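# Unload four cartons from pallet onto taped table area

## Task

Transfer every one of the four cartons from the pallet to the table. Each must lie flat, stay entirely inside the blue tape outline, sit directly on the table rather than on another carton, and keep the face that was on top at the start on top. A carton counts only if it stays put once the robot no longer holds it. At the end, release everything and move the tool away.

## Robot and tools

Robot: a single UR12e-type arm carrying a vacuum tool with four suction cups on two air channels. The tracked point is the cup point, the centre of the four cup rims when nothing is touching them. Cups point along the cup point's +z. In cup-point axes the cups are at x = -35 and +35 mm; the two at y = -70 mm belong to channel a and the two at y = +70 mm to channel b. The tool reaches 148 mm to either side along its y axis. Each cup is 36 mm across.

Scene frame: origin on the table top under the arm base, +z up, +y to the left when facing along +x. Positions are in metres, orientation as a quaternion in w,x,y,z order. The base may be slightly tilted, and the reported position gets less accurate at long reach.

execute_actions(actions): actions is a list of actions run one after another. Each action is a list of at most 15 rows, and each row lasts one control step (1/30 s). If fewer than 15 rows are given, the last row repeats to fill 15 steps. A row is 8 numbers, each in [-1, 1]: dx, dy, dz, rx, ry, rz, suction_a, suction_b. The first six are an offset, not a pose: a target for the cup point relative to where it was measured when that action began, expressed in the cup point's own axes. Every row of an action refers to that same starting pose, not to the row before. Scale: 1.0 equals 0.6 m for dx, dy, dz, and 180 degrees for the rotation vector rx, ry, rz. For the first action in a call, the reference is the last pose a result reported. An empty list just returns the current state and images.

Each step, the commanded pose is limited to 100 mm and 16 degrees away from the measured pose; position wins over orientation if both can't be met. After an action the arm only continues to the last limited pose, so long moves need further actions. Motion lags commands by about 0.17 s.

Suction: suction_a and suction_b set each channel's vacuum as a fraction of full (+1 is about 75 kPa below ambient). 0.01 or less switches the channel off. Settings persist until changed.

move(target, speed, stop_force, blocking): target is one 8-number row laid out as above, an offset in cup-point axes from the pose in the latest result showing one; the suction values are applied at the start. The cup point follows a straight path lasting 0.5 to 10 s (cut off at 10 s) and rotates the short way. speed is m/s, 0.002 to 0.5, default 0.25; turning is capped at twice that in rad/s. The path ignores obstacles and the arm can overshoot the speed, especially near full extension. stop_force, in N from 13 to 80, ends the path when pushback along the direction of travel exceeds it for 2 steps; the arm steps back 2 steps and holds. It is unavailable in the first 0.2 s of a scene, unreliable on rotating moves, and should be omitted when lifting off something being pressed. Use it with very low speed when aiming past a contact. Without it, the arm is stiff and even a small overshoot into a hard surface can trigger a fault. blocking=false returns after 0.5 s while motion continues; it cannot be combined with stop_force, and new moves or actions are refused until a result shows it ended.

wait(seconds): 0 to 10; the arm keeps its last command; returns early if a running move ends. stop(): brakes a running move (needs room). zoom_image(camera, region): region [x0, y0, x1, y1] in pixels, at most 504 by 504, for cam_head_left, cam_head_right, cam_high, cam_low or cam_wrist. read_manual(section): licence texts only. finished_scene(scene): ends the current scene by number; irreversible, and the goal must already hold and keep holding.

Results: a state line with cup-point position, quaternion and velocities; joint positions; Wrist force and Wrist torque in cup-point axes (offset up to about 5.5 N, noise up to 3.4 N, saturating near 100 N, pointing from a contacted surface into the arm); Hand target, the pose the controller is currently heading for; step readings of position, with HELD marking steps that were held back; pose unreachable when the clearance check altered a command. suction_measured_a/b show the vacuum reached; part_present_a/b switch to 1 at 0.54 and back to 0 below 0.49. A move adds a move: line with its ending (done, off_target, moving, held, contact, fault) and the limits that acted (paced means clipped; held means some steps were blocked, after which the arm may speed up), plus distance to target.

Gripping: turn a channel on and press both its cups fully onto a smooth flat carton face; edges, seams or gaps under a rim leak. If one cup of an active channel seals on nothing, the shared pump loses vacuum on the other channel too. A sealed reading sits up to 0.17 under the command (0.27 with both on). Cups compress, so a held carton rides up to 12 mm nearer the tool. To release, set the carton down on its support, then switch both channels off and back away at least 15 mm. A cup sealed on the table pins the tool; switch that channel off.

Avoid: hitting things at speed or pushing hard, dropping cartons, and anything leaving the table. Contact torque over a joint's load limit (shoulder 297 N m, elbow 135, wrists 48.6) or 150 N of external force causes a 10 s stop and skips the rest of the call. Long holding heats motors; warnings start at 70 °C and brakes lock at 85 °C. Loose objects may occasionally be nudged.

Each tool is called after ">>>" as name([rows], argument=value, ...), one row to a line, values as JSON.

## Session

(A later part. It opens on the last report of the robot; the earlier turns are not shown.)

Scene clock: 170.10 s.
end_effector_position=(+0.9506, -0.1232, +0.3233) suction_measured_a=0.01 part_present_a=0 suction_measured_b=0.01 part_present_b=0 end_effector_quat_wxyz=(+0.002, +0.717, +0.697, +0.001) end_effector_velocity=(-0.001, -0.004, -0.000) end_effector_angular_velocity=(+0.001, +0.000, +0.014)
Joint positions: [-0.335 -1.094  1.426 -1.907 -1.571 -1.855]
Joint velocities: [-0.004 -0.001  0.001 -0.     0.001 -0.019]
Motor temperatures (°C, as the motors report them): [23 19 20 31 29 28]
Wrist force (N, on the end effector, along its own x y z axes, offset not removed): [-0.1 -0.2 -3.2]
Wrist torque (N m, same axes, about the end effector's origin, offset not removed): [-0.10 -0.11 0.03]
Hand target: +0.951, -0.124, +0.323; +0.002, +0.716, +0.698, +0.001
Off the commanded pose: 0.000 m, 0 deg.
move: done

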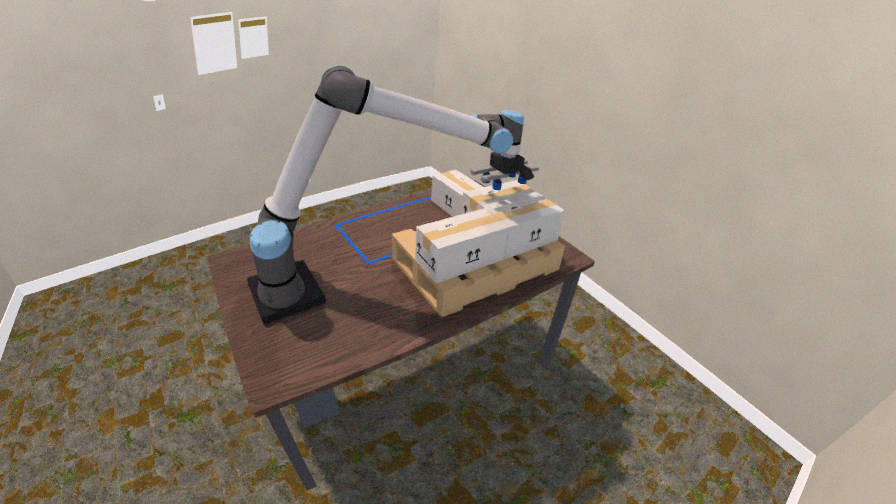

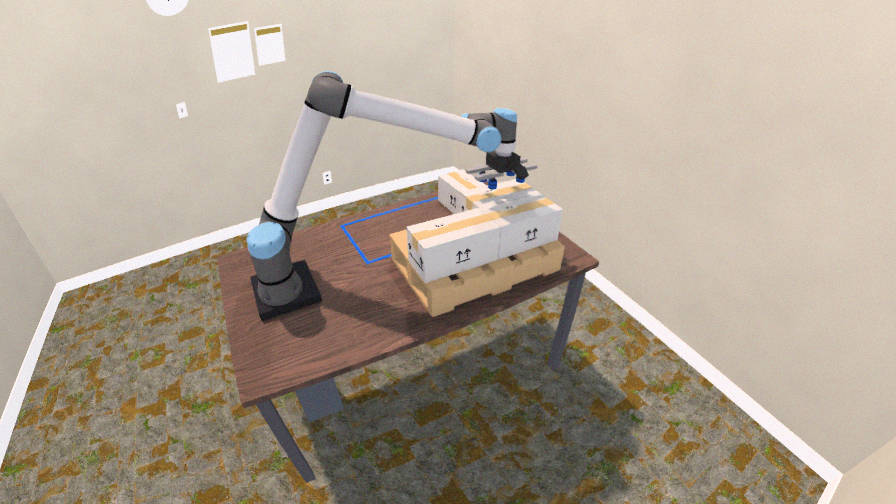

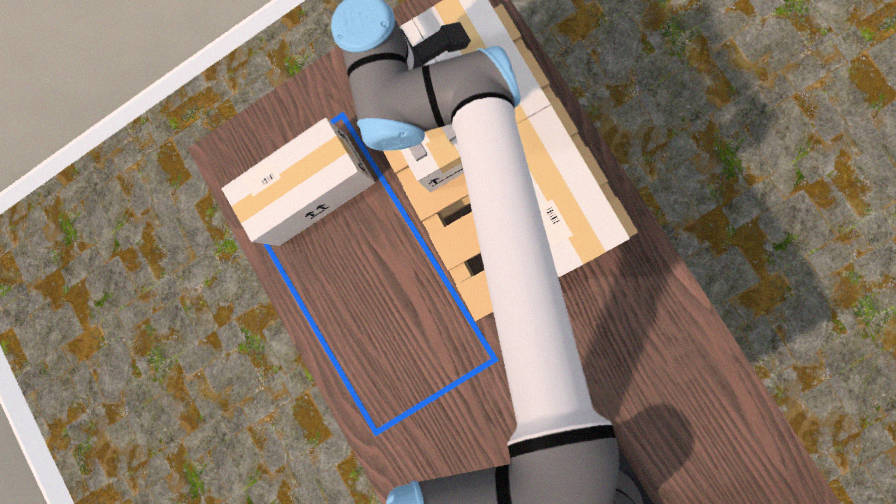

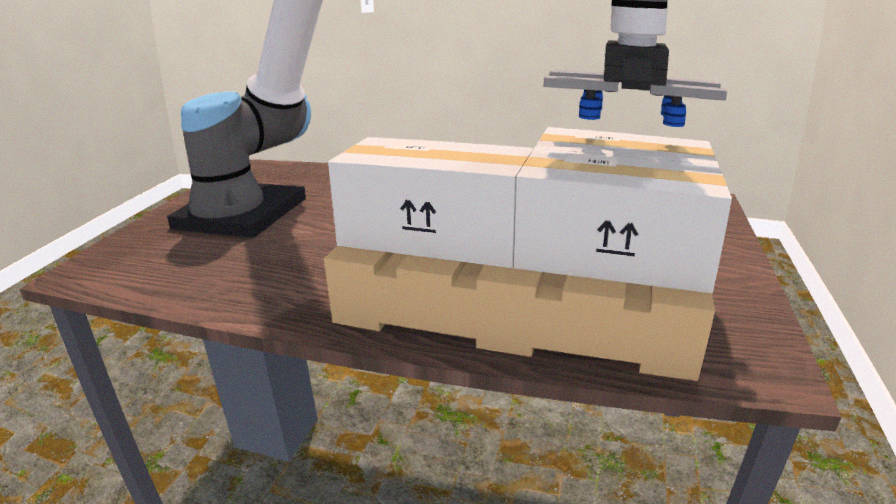

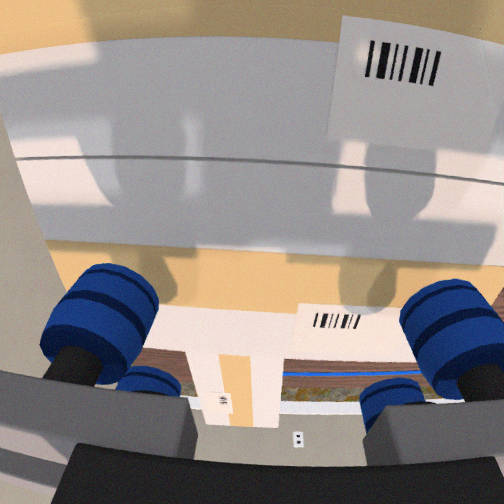

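>>> move(target=[-0.007,0,0.094,0,0,0,0,0], speed=0.07)

>>> execute_actions([
  [[0,0,0,0,0,0,1,1]],
])

Scene clock: 177.67 s.
end_effector_position=(+0.9507, -0.1273, +0.2674) suction_measured_a=0.01 part_present_a=0 suction_measured_b=0.01 part_present_b=0 end_effector_quat_wxyz=(+0.002, +0.717, +0.697, +0.001) end_effector_velocity=(-0.000, +0.000, -0.003) end_effector_angular_velocity=(+0.000, +0.001, -0.000)
Joint positions: [-0.339 -1.059  1.477 -1.993 -1.571 -1.859]
Joint velocities: [ 0.     0.002  0.003 -0.004 -0.     0.   ]
Motor temperatures (°C, as the motors report them): [23 19 20 31 29 28]
Wrist force (N, on the end effector, along its own x y z axes, offset not removed): [2.3 -5.7 -26.6]
Wrist torque (N m, same axes, about the end effector's origin, offset not removed): [-0.51 0.03 0.04]
Hand target: +0.951, -0.127, +0.267; +0.002, +0.717, +0.697, +0.001
Off the commanded pose: 0.000 m, 0 deg.
move: done

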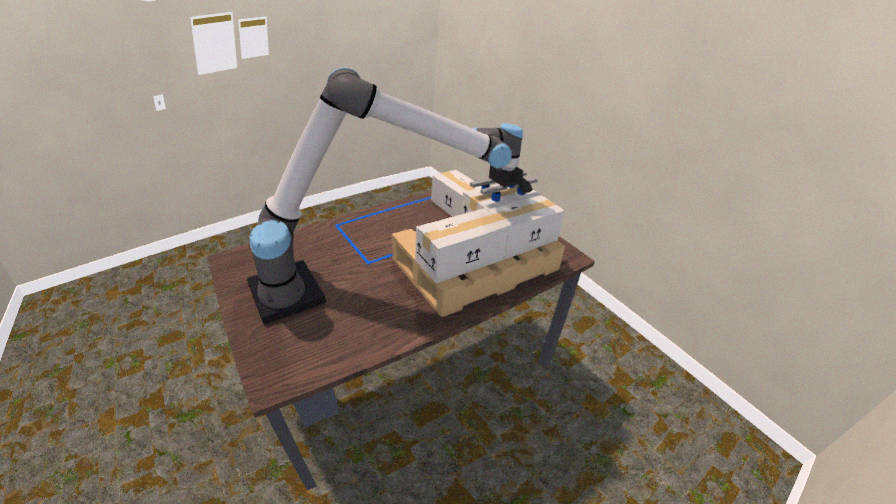

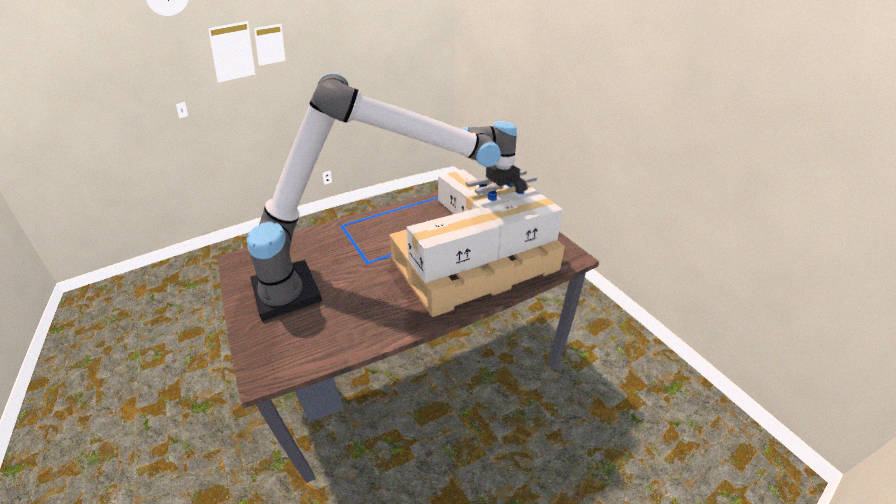

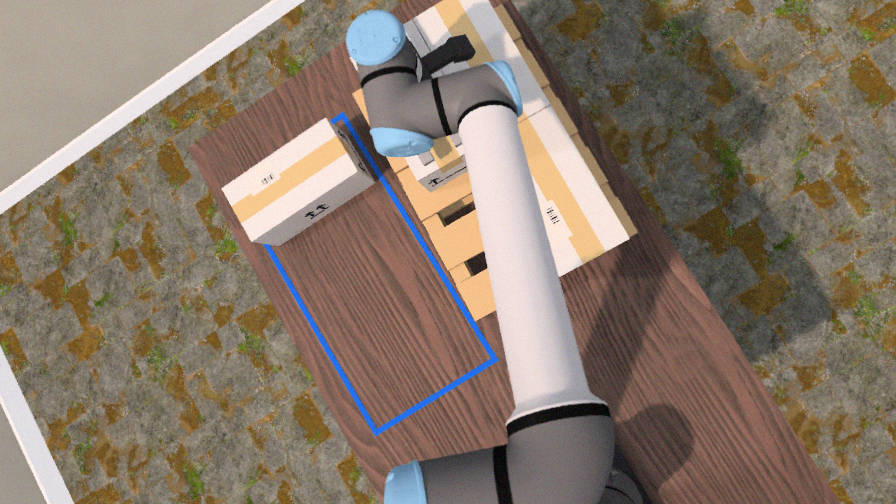

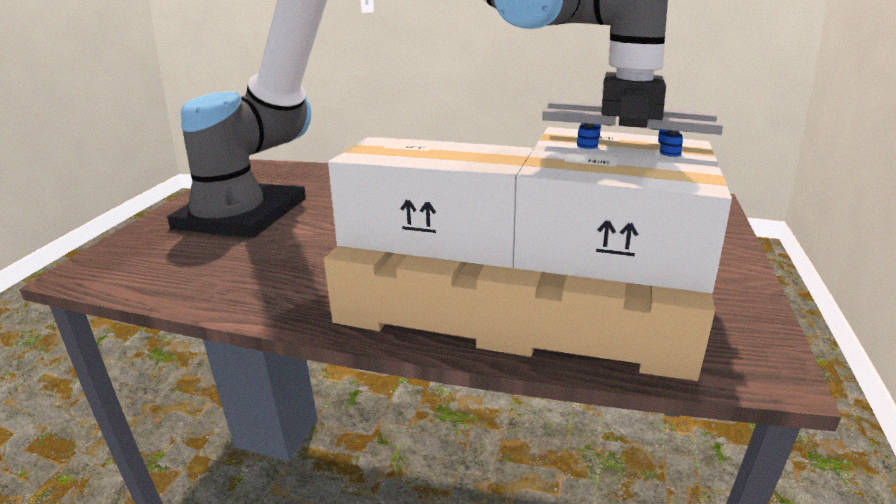

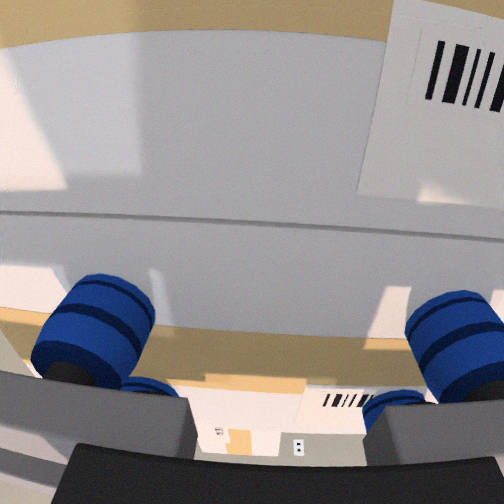

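Scene clock: 178.17 s.
end_effector_position=(+0.9506, -0.1274, +0.2671) suction_measured_a=0.51 part_present_a=0 suction_measured_b=0.51 part_present_b=0 end_effector_quat_wxyz=(+0.001, +0.717, +0.697, +0.001) end_effector_velocity=(+0.000, +0.000, +0.002) end_effector_angular_velocity=(-0.000, -0.003, +0.000)
Joint positions: [-0.339 -1.059  1.477 -1.993 -1.571 -1.859]
Joint velocities: [ 0.    -0.002 -0.001  0.     0.001 -0.   ]
Motor temperatures (°C, as the motors report them): [23 19 20 31 29 28]
Wrist force (N, on the end effector, along its own x y z axes, offset not removed): [1.5 -3.3 17.7]
Wrist torque (N m, same axes, about the end effector's origin, offset not removed): [-1.09 -0.27 0.06]
Hand target: +0.951, -0.127, +0.267; +0.002, +0.717, +0.697, +0.001
Off the commanded pose: 0.000 m, 0 deg.
Step readings (end_effector_position):
0: (+0.9507, -0.1273, +0.2674)
1: (+0.9507, -0.1273, +0.2673)
2: (+0.9506, -0.1273, +0.2671)
4: (+0.9506, -0.1273, +0.2669)
8: (+0.9505, -0.1273, +0.2669)
15: end_effector_position above

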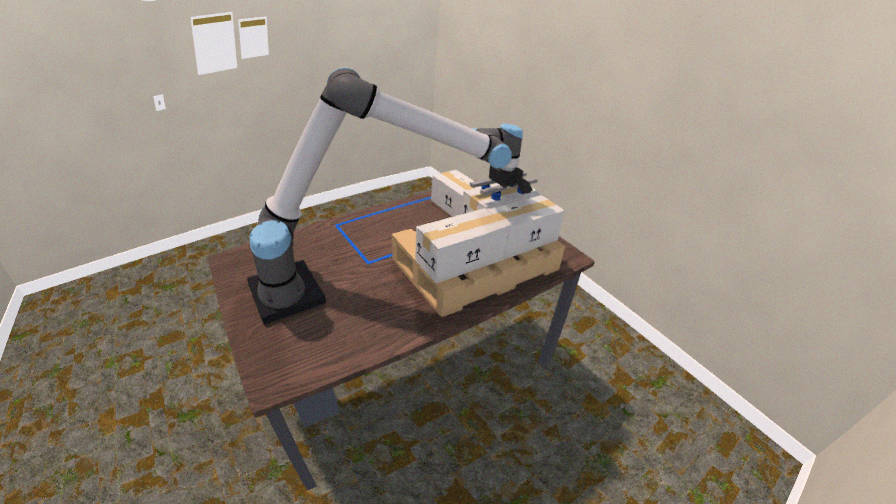

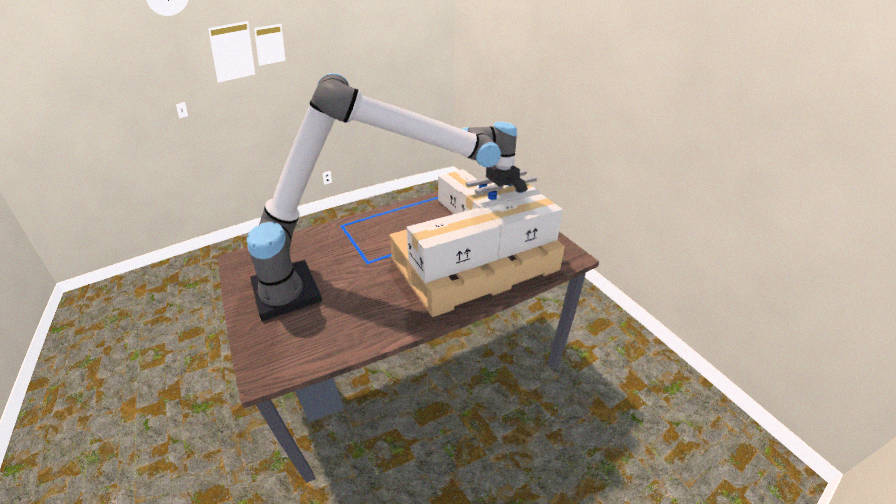

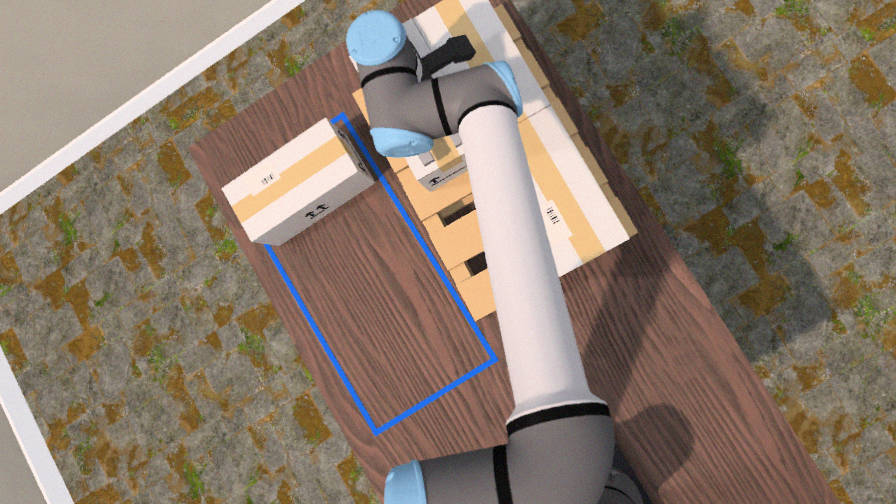

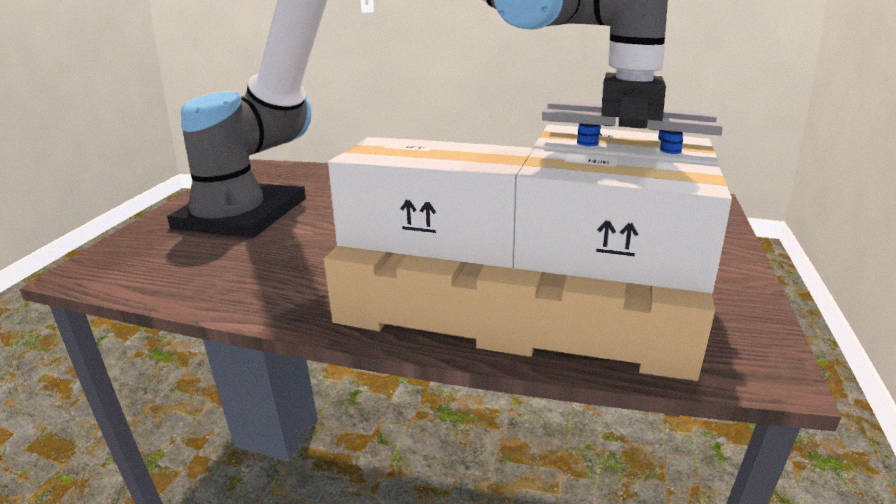

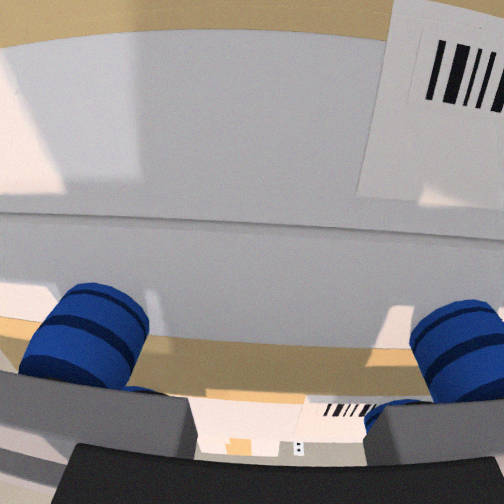

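>>> move(target=[0,0,-0.275,0,0,0,1,1], speed=0.2)

>>> move(target=[0.558,-0.216,0,0,0,0.483,1,1], speed=0.4)

>>> move(target=[0,0,0.478,0,0,0,1,1], speed=0.22)

Scene clock: 186.80 s.
end_effector_position=(+0.9501, -0.1273, +0.4317) suction_measured_a=0.64 part_present_a=1 suction_measured_b=0.64 part_present_b=1 end_effector_quat_wxyz=(+0.002, +0.717, +0.697, +0.001) end_effector_velocity=(+0.001, +0.001, +0.003) end_effector_angular_velocity=(-0.001, +0.001, +0.001)
Joint positions: [-0.339 -1.137  1.295 -1.732 -1.571 -1.859]
Joint velocities: [ 0.001  0.    -0.005  0.005 -0.001  0.   ]
Motor temperatures (°C, as the motors report them): [23 19 20 31 29 28]
Wrist force (N, on the end effector, along its own x y z axes, offset not removed): [1.0 1.0 16.8]
Wrist torque (N m, same axes, about the end effector's origin, offset not removed): [-0.33 -0.14 0.02]
Hand target: +0.950, -0.127, +0.432; +0.001, +0.717, +0.697, +0.001
Off the commanded pose: 0.000 m, 0 deg.
move: done

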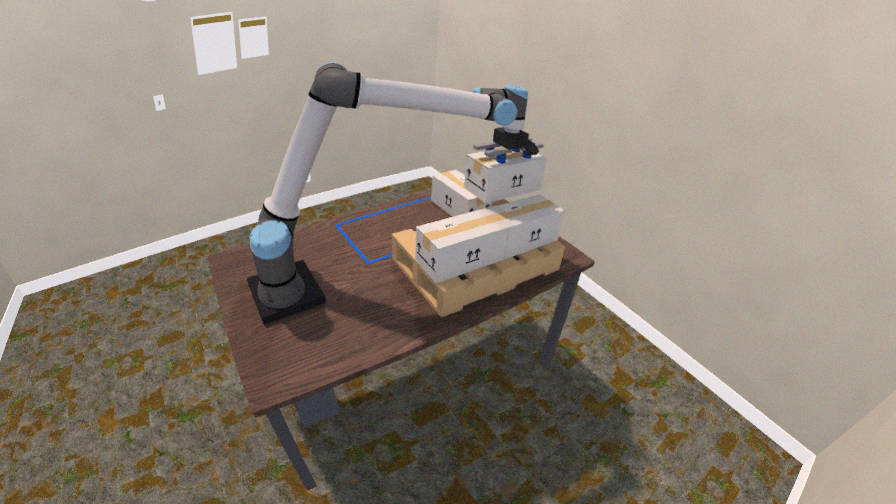

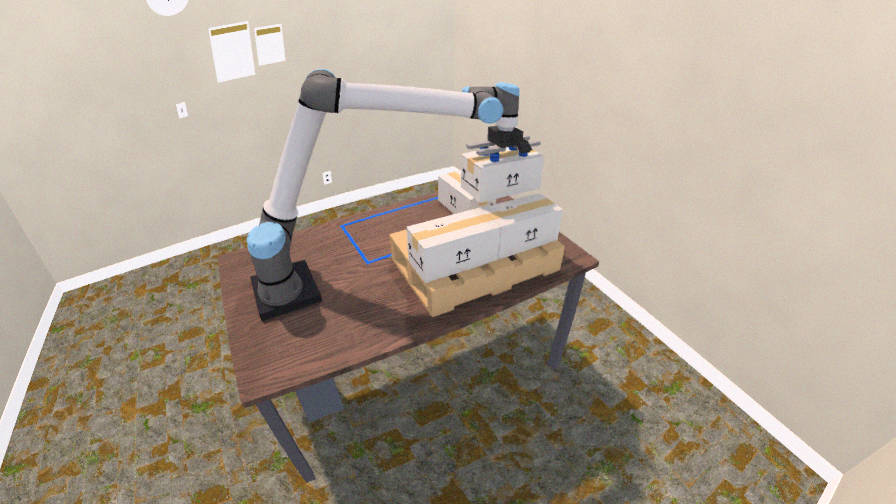

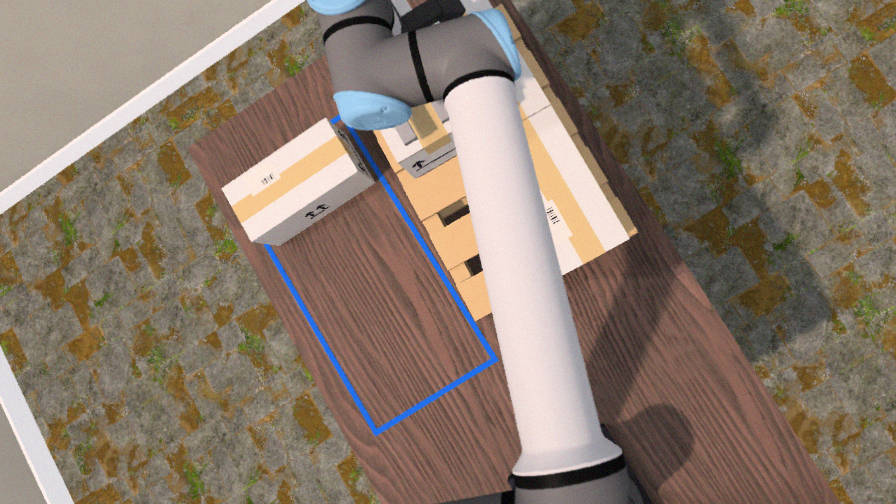

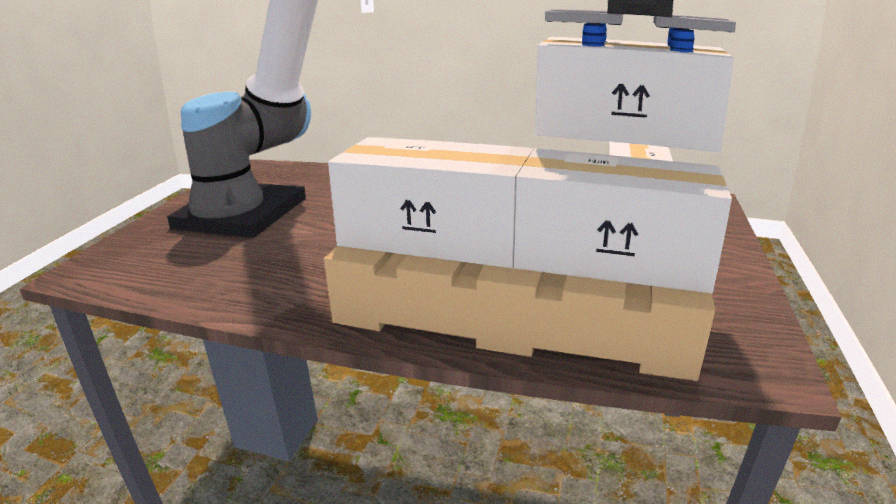

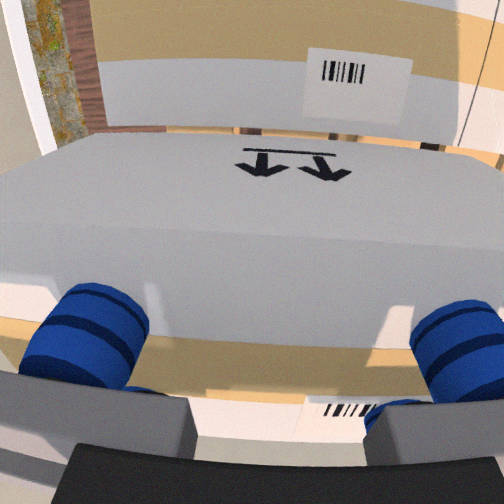

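Scene clock: 189.37 s.
end_effector_position=(+0.8298, +0.2105, +0.4311) suction_measured_a=0.64 part_present_a=1 suction_measured_b=0.64 part_present_b=1 end_effector_quat_wxyz=(-0.000, +1.000, +0.014, +0.002) end_effector_velocity=(-0.001, +0.003, +0.000) end_effector_angular_velocity=(-0.002, -0.000, -0.016)
Joint positions: [ 0.021 -1.306  1.528 -1.796 -1.572  0.016]
Joint velocities: [ 0.004 -0.001  0.    -0.    -0.002  0.02 ]
Motor temperatures (°C, as the motors report them): [23 19 20 31 29 28]
Wrist force (N, on the end effector, along its own x y z axes, offset not removed): [-1.4 -1.2 15.9]
Wrist torque (N m, same axes, about the end effector's origin, offset not removed): [-0.69 0.11 0.07]
Hand target: +0.830, +0.211, +0.431; +0.000, +1.000, +0.013, +0.002
Off the commanded pose: 0.000 m, 0 deg.
move: done

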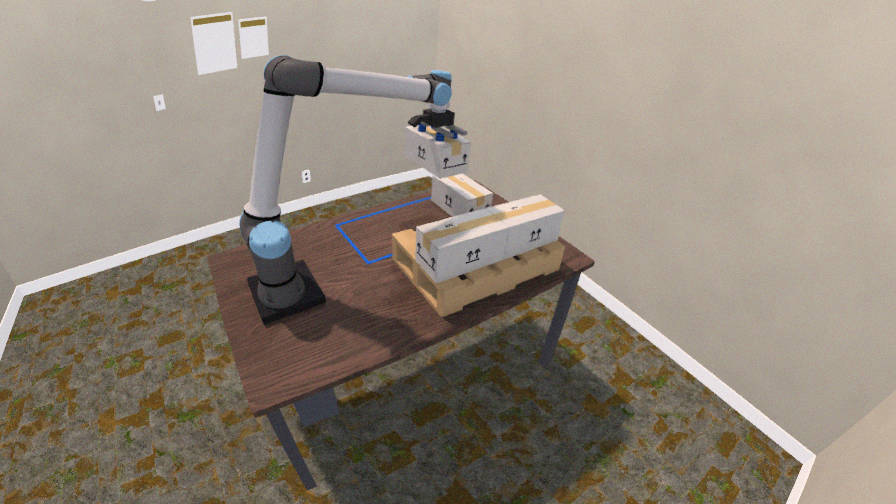

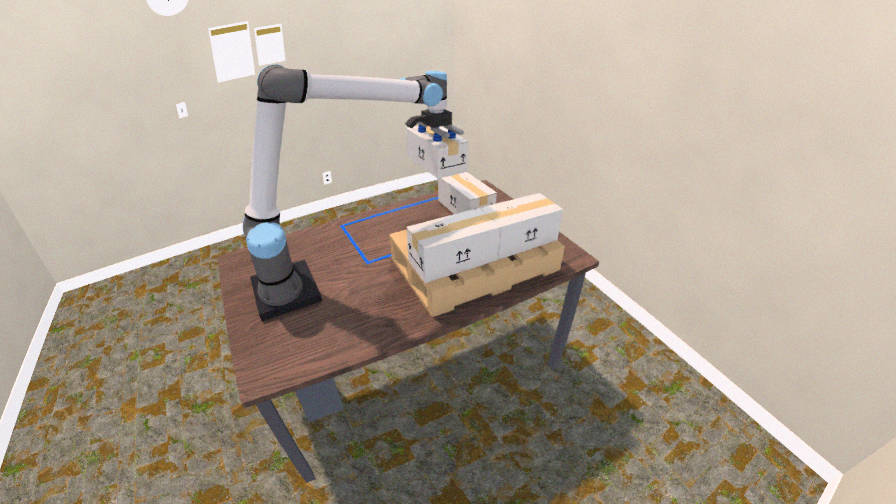

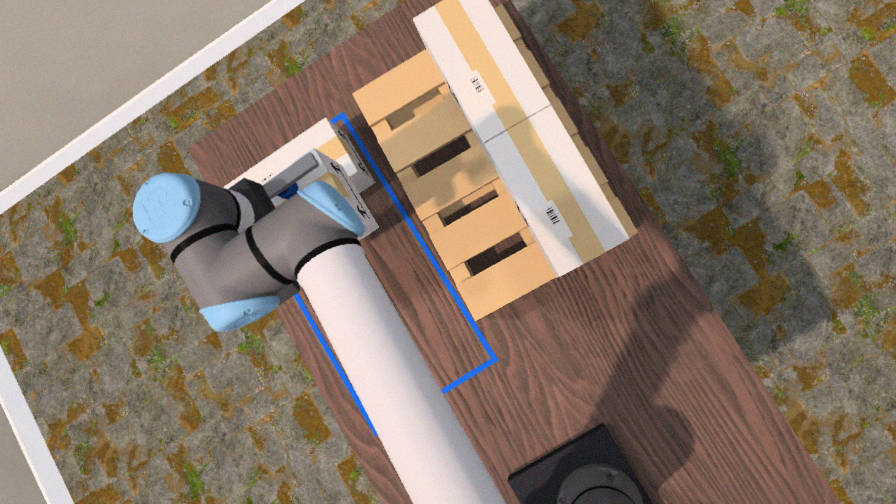

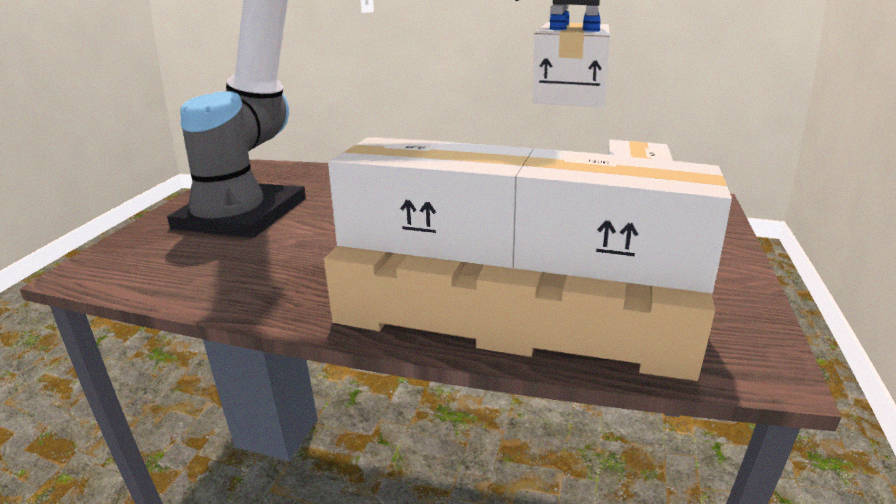

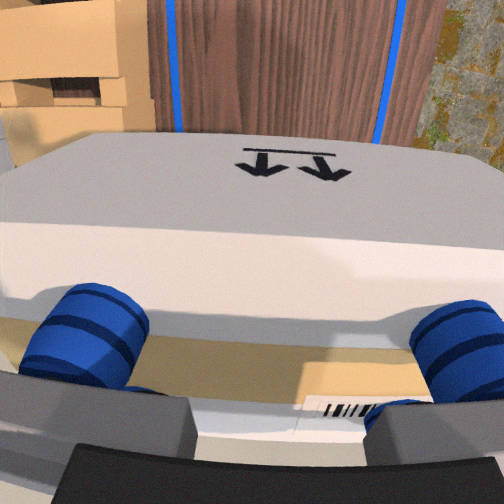

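Scene clock: 191.33 s.
end_effector_position=(+0.8307, +0.2104, +0.1448) suction_measured_a=0.64 part_present_a=1 suction_measured_b=0.64 part_present_b=1 end_effector_quat_wxyz=(-0.000, +1.000, +0.014, +0.002) end_effector_velocity=(-0.000, +0.000, -0.003) end_effector_angular_velocity=(-0.000, +0.000, -0.001)
Joint positions: [ 0.02  -1.097  1.792 -2.269 -1.572  0.016]
Joint velocities: [ 0.001  0.003  0.002 -0.004 -0.     0.001]
Motor temperatures (°C, as the motors report them): [23 19 20 31 29 28]
Wrist force (N, on the end effector, along its own x y z axes, offset not removed): [-0.9 -4.0 15.1]
Wrist torque (N m, same axes, about the end effector's origin, offset not removed): [-1.18 0.06 0.21]
Hand target: +0.831, +0.211, +0.144; -0.000, +1.000, +0.014, +0.002
Off the commanded pose: 0.001 m, 0 deg.
move: done

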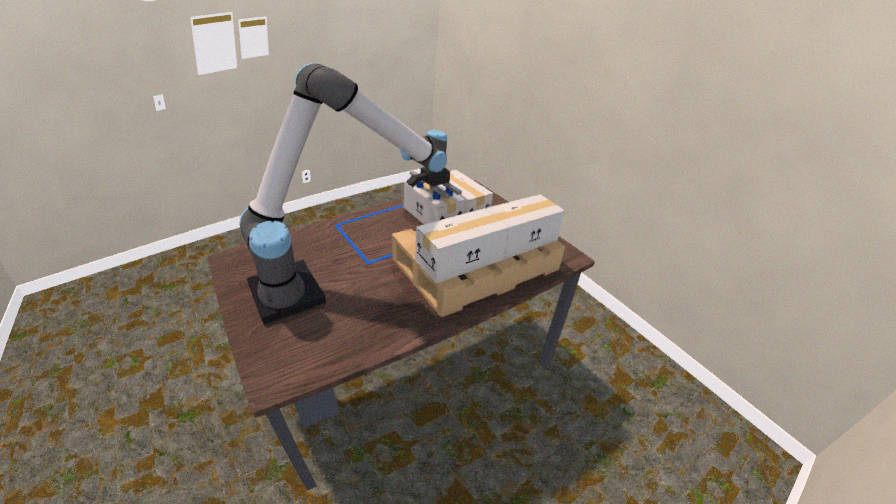

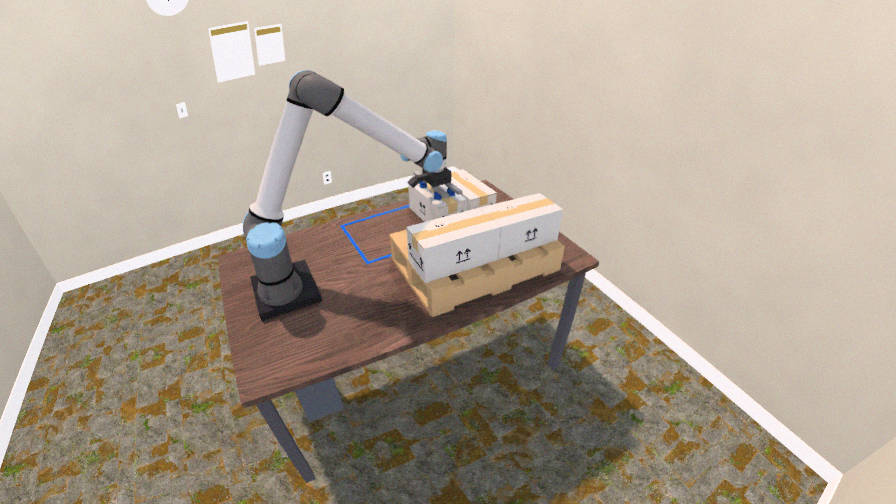

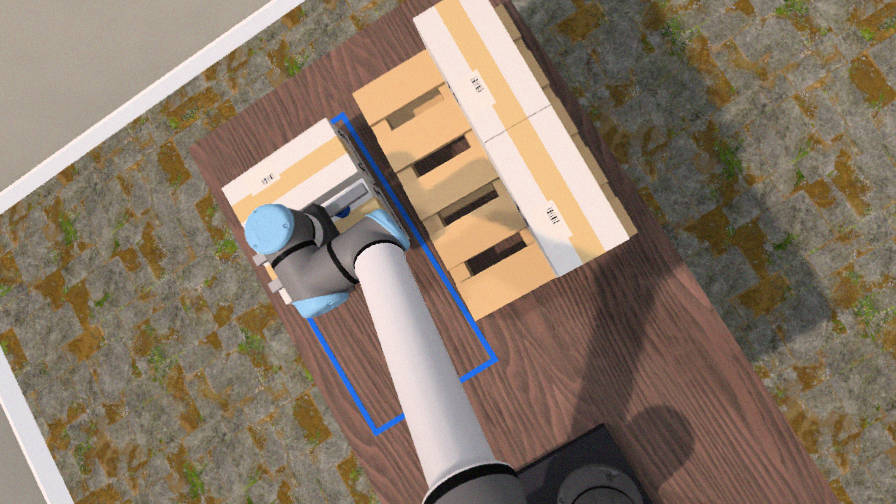

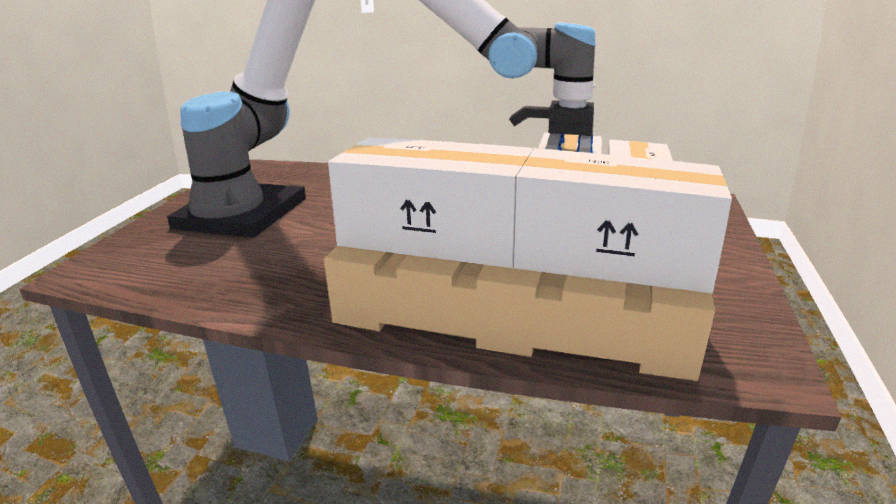

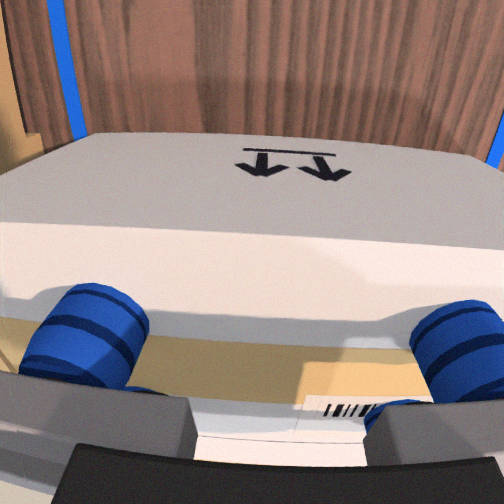

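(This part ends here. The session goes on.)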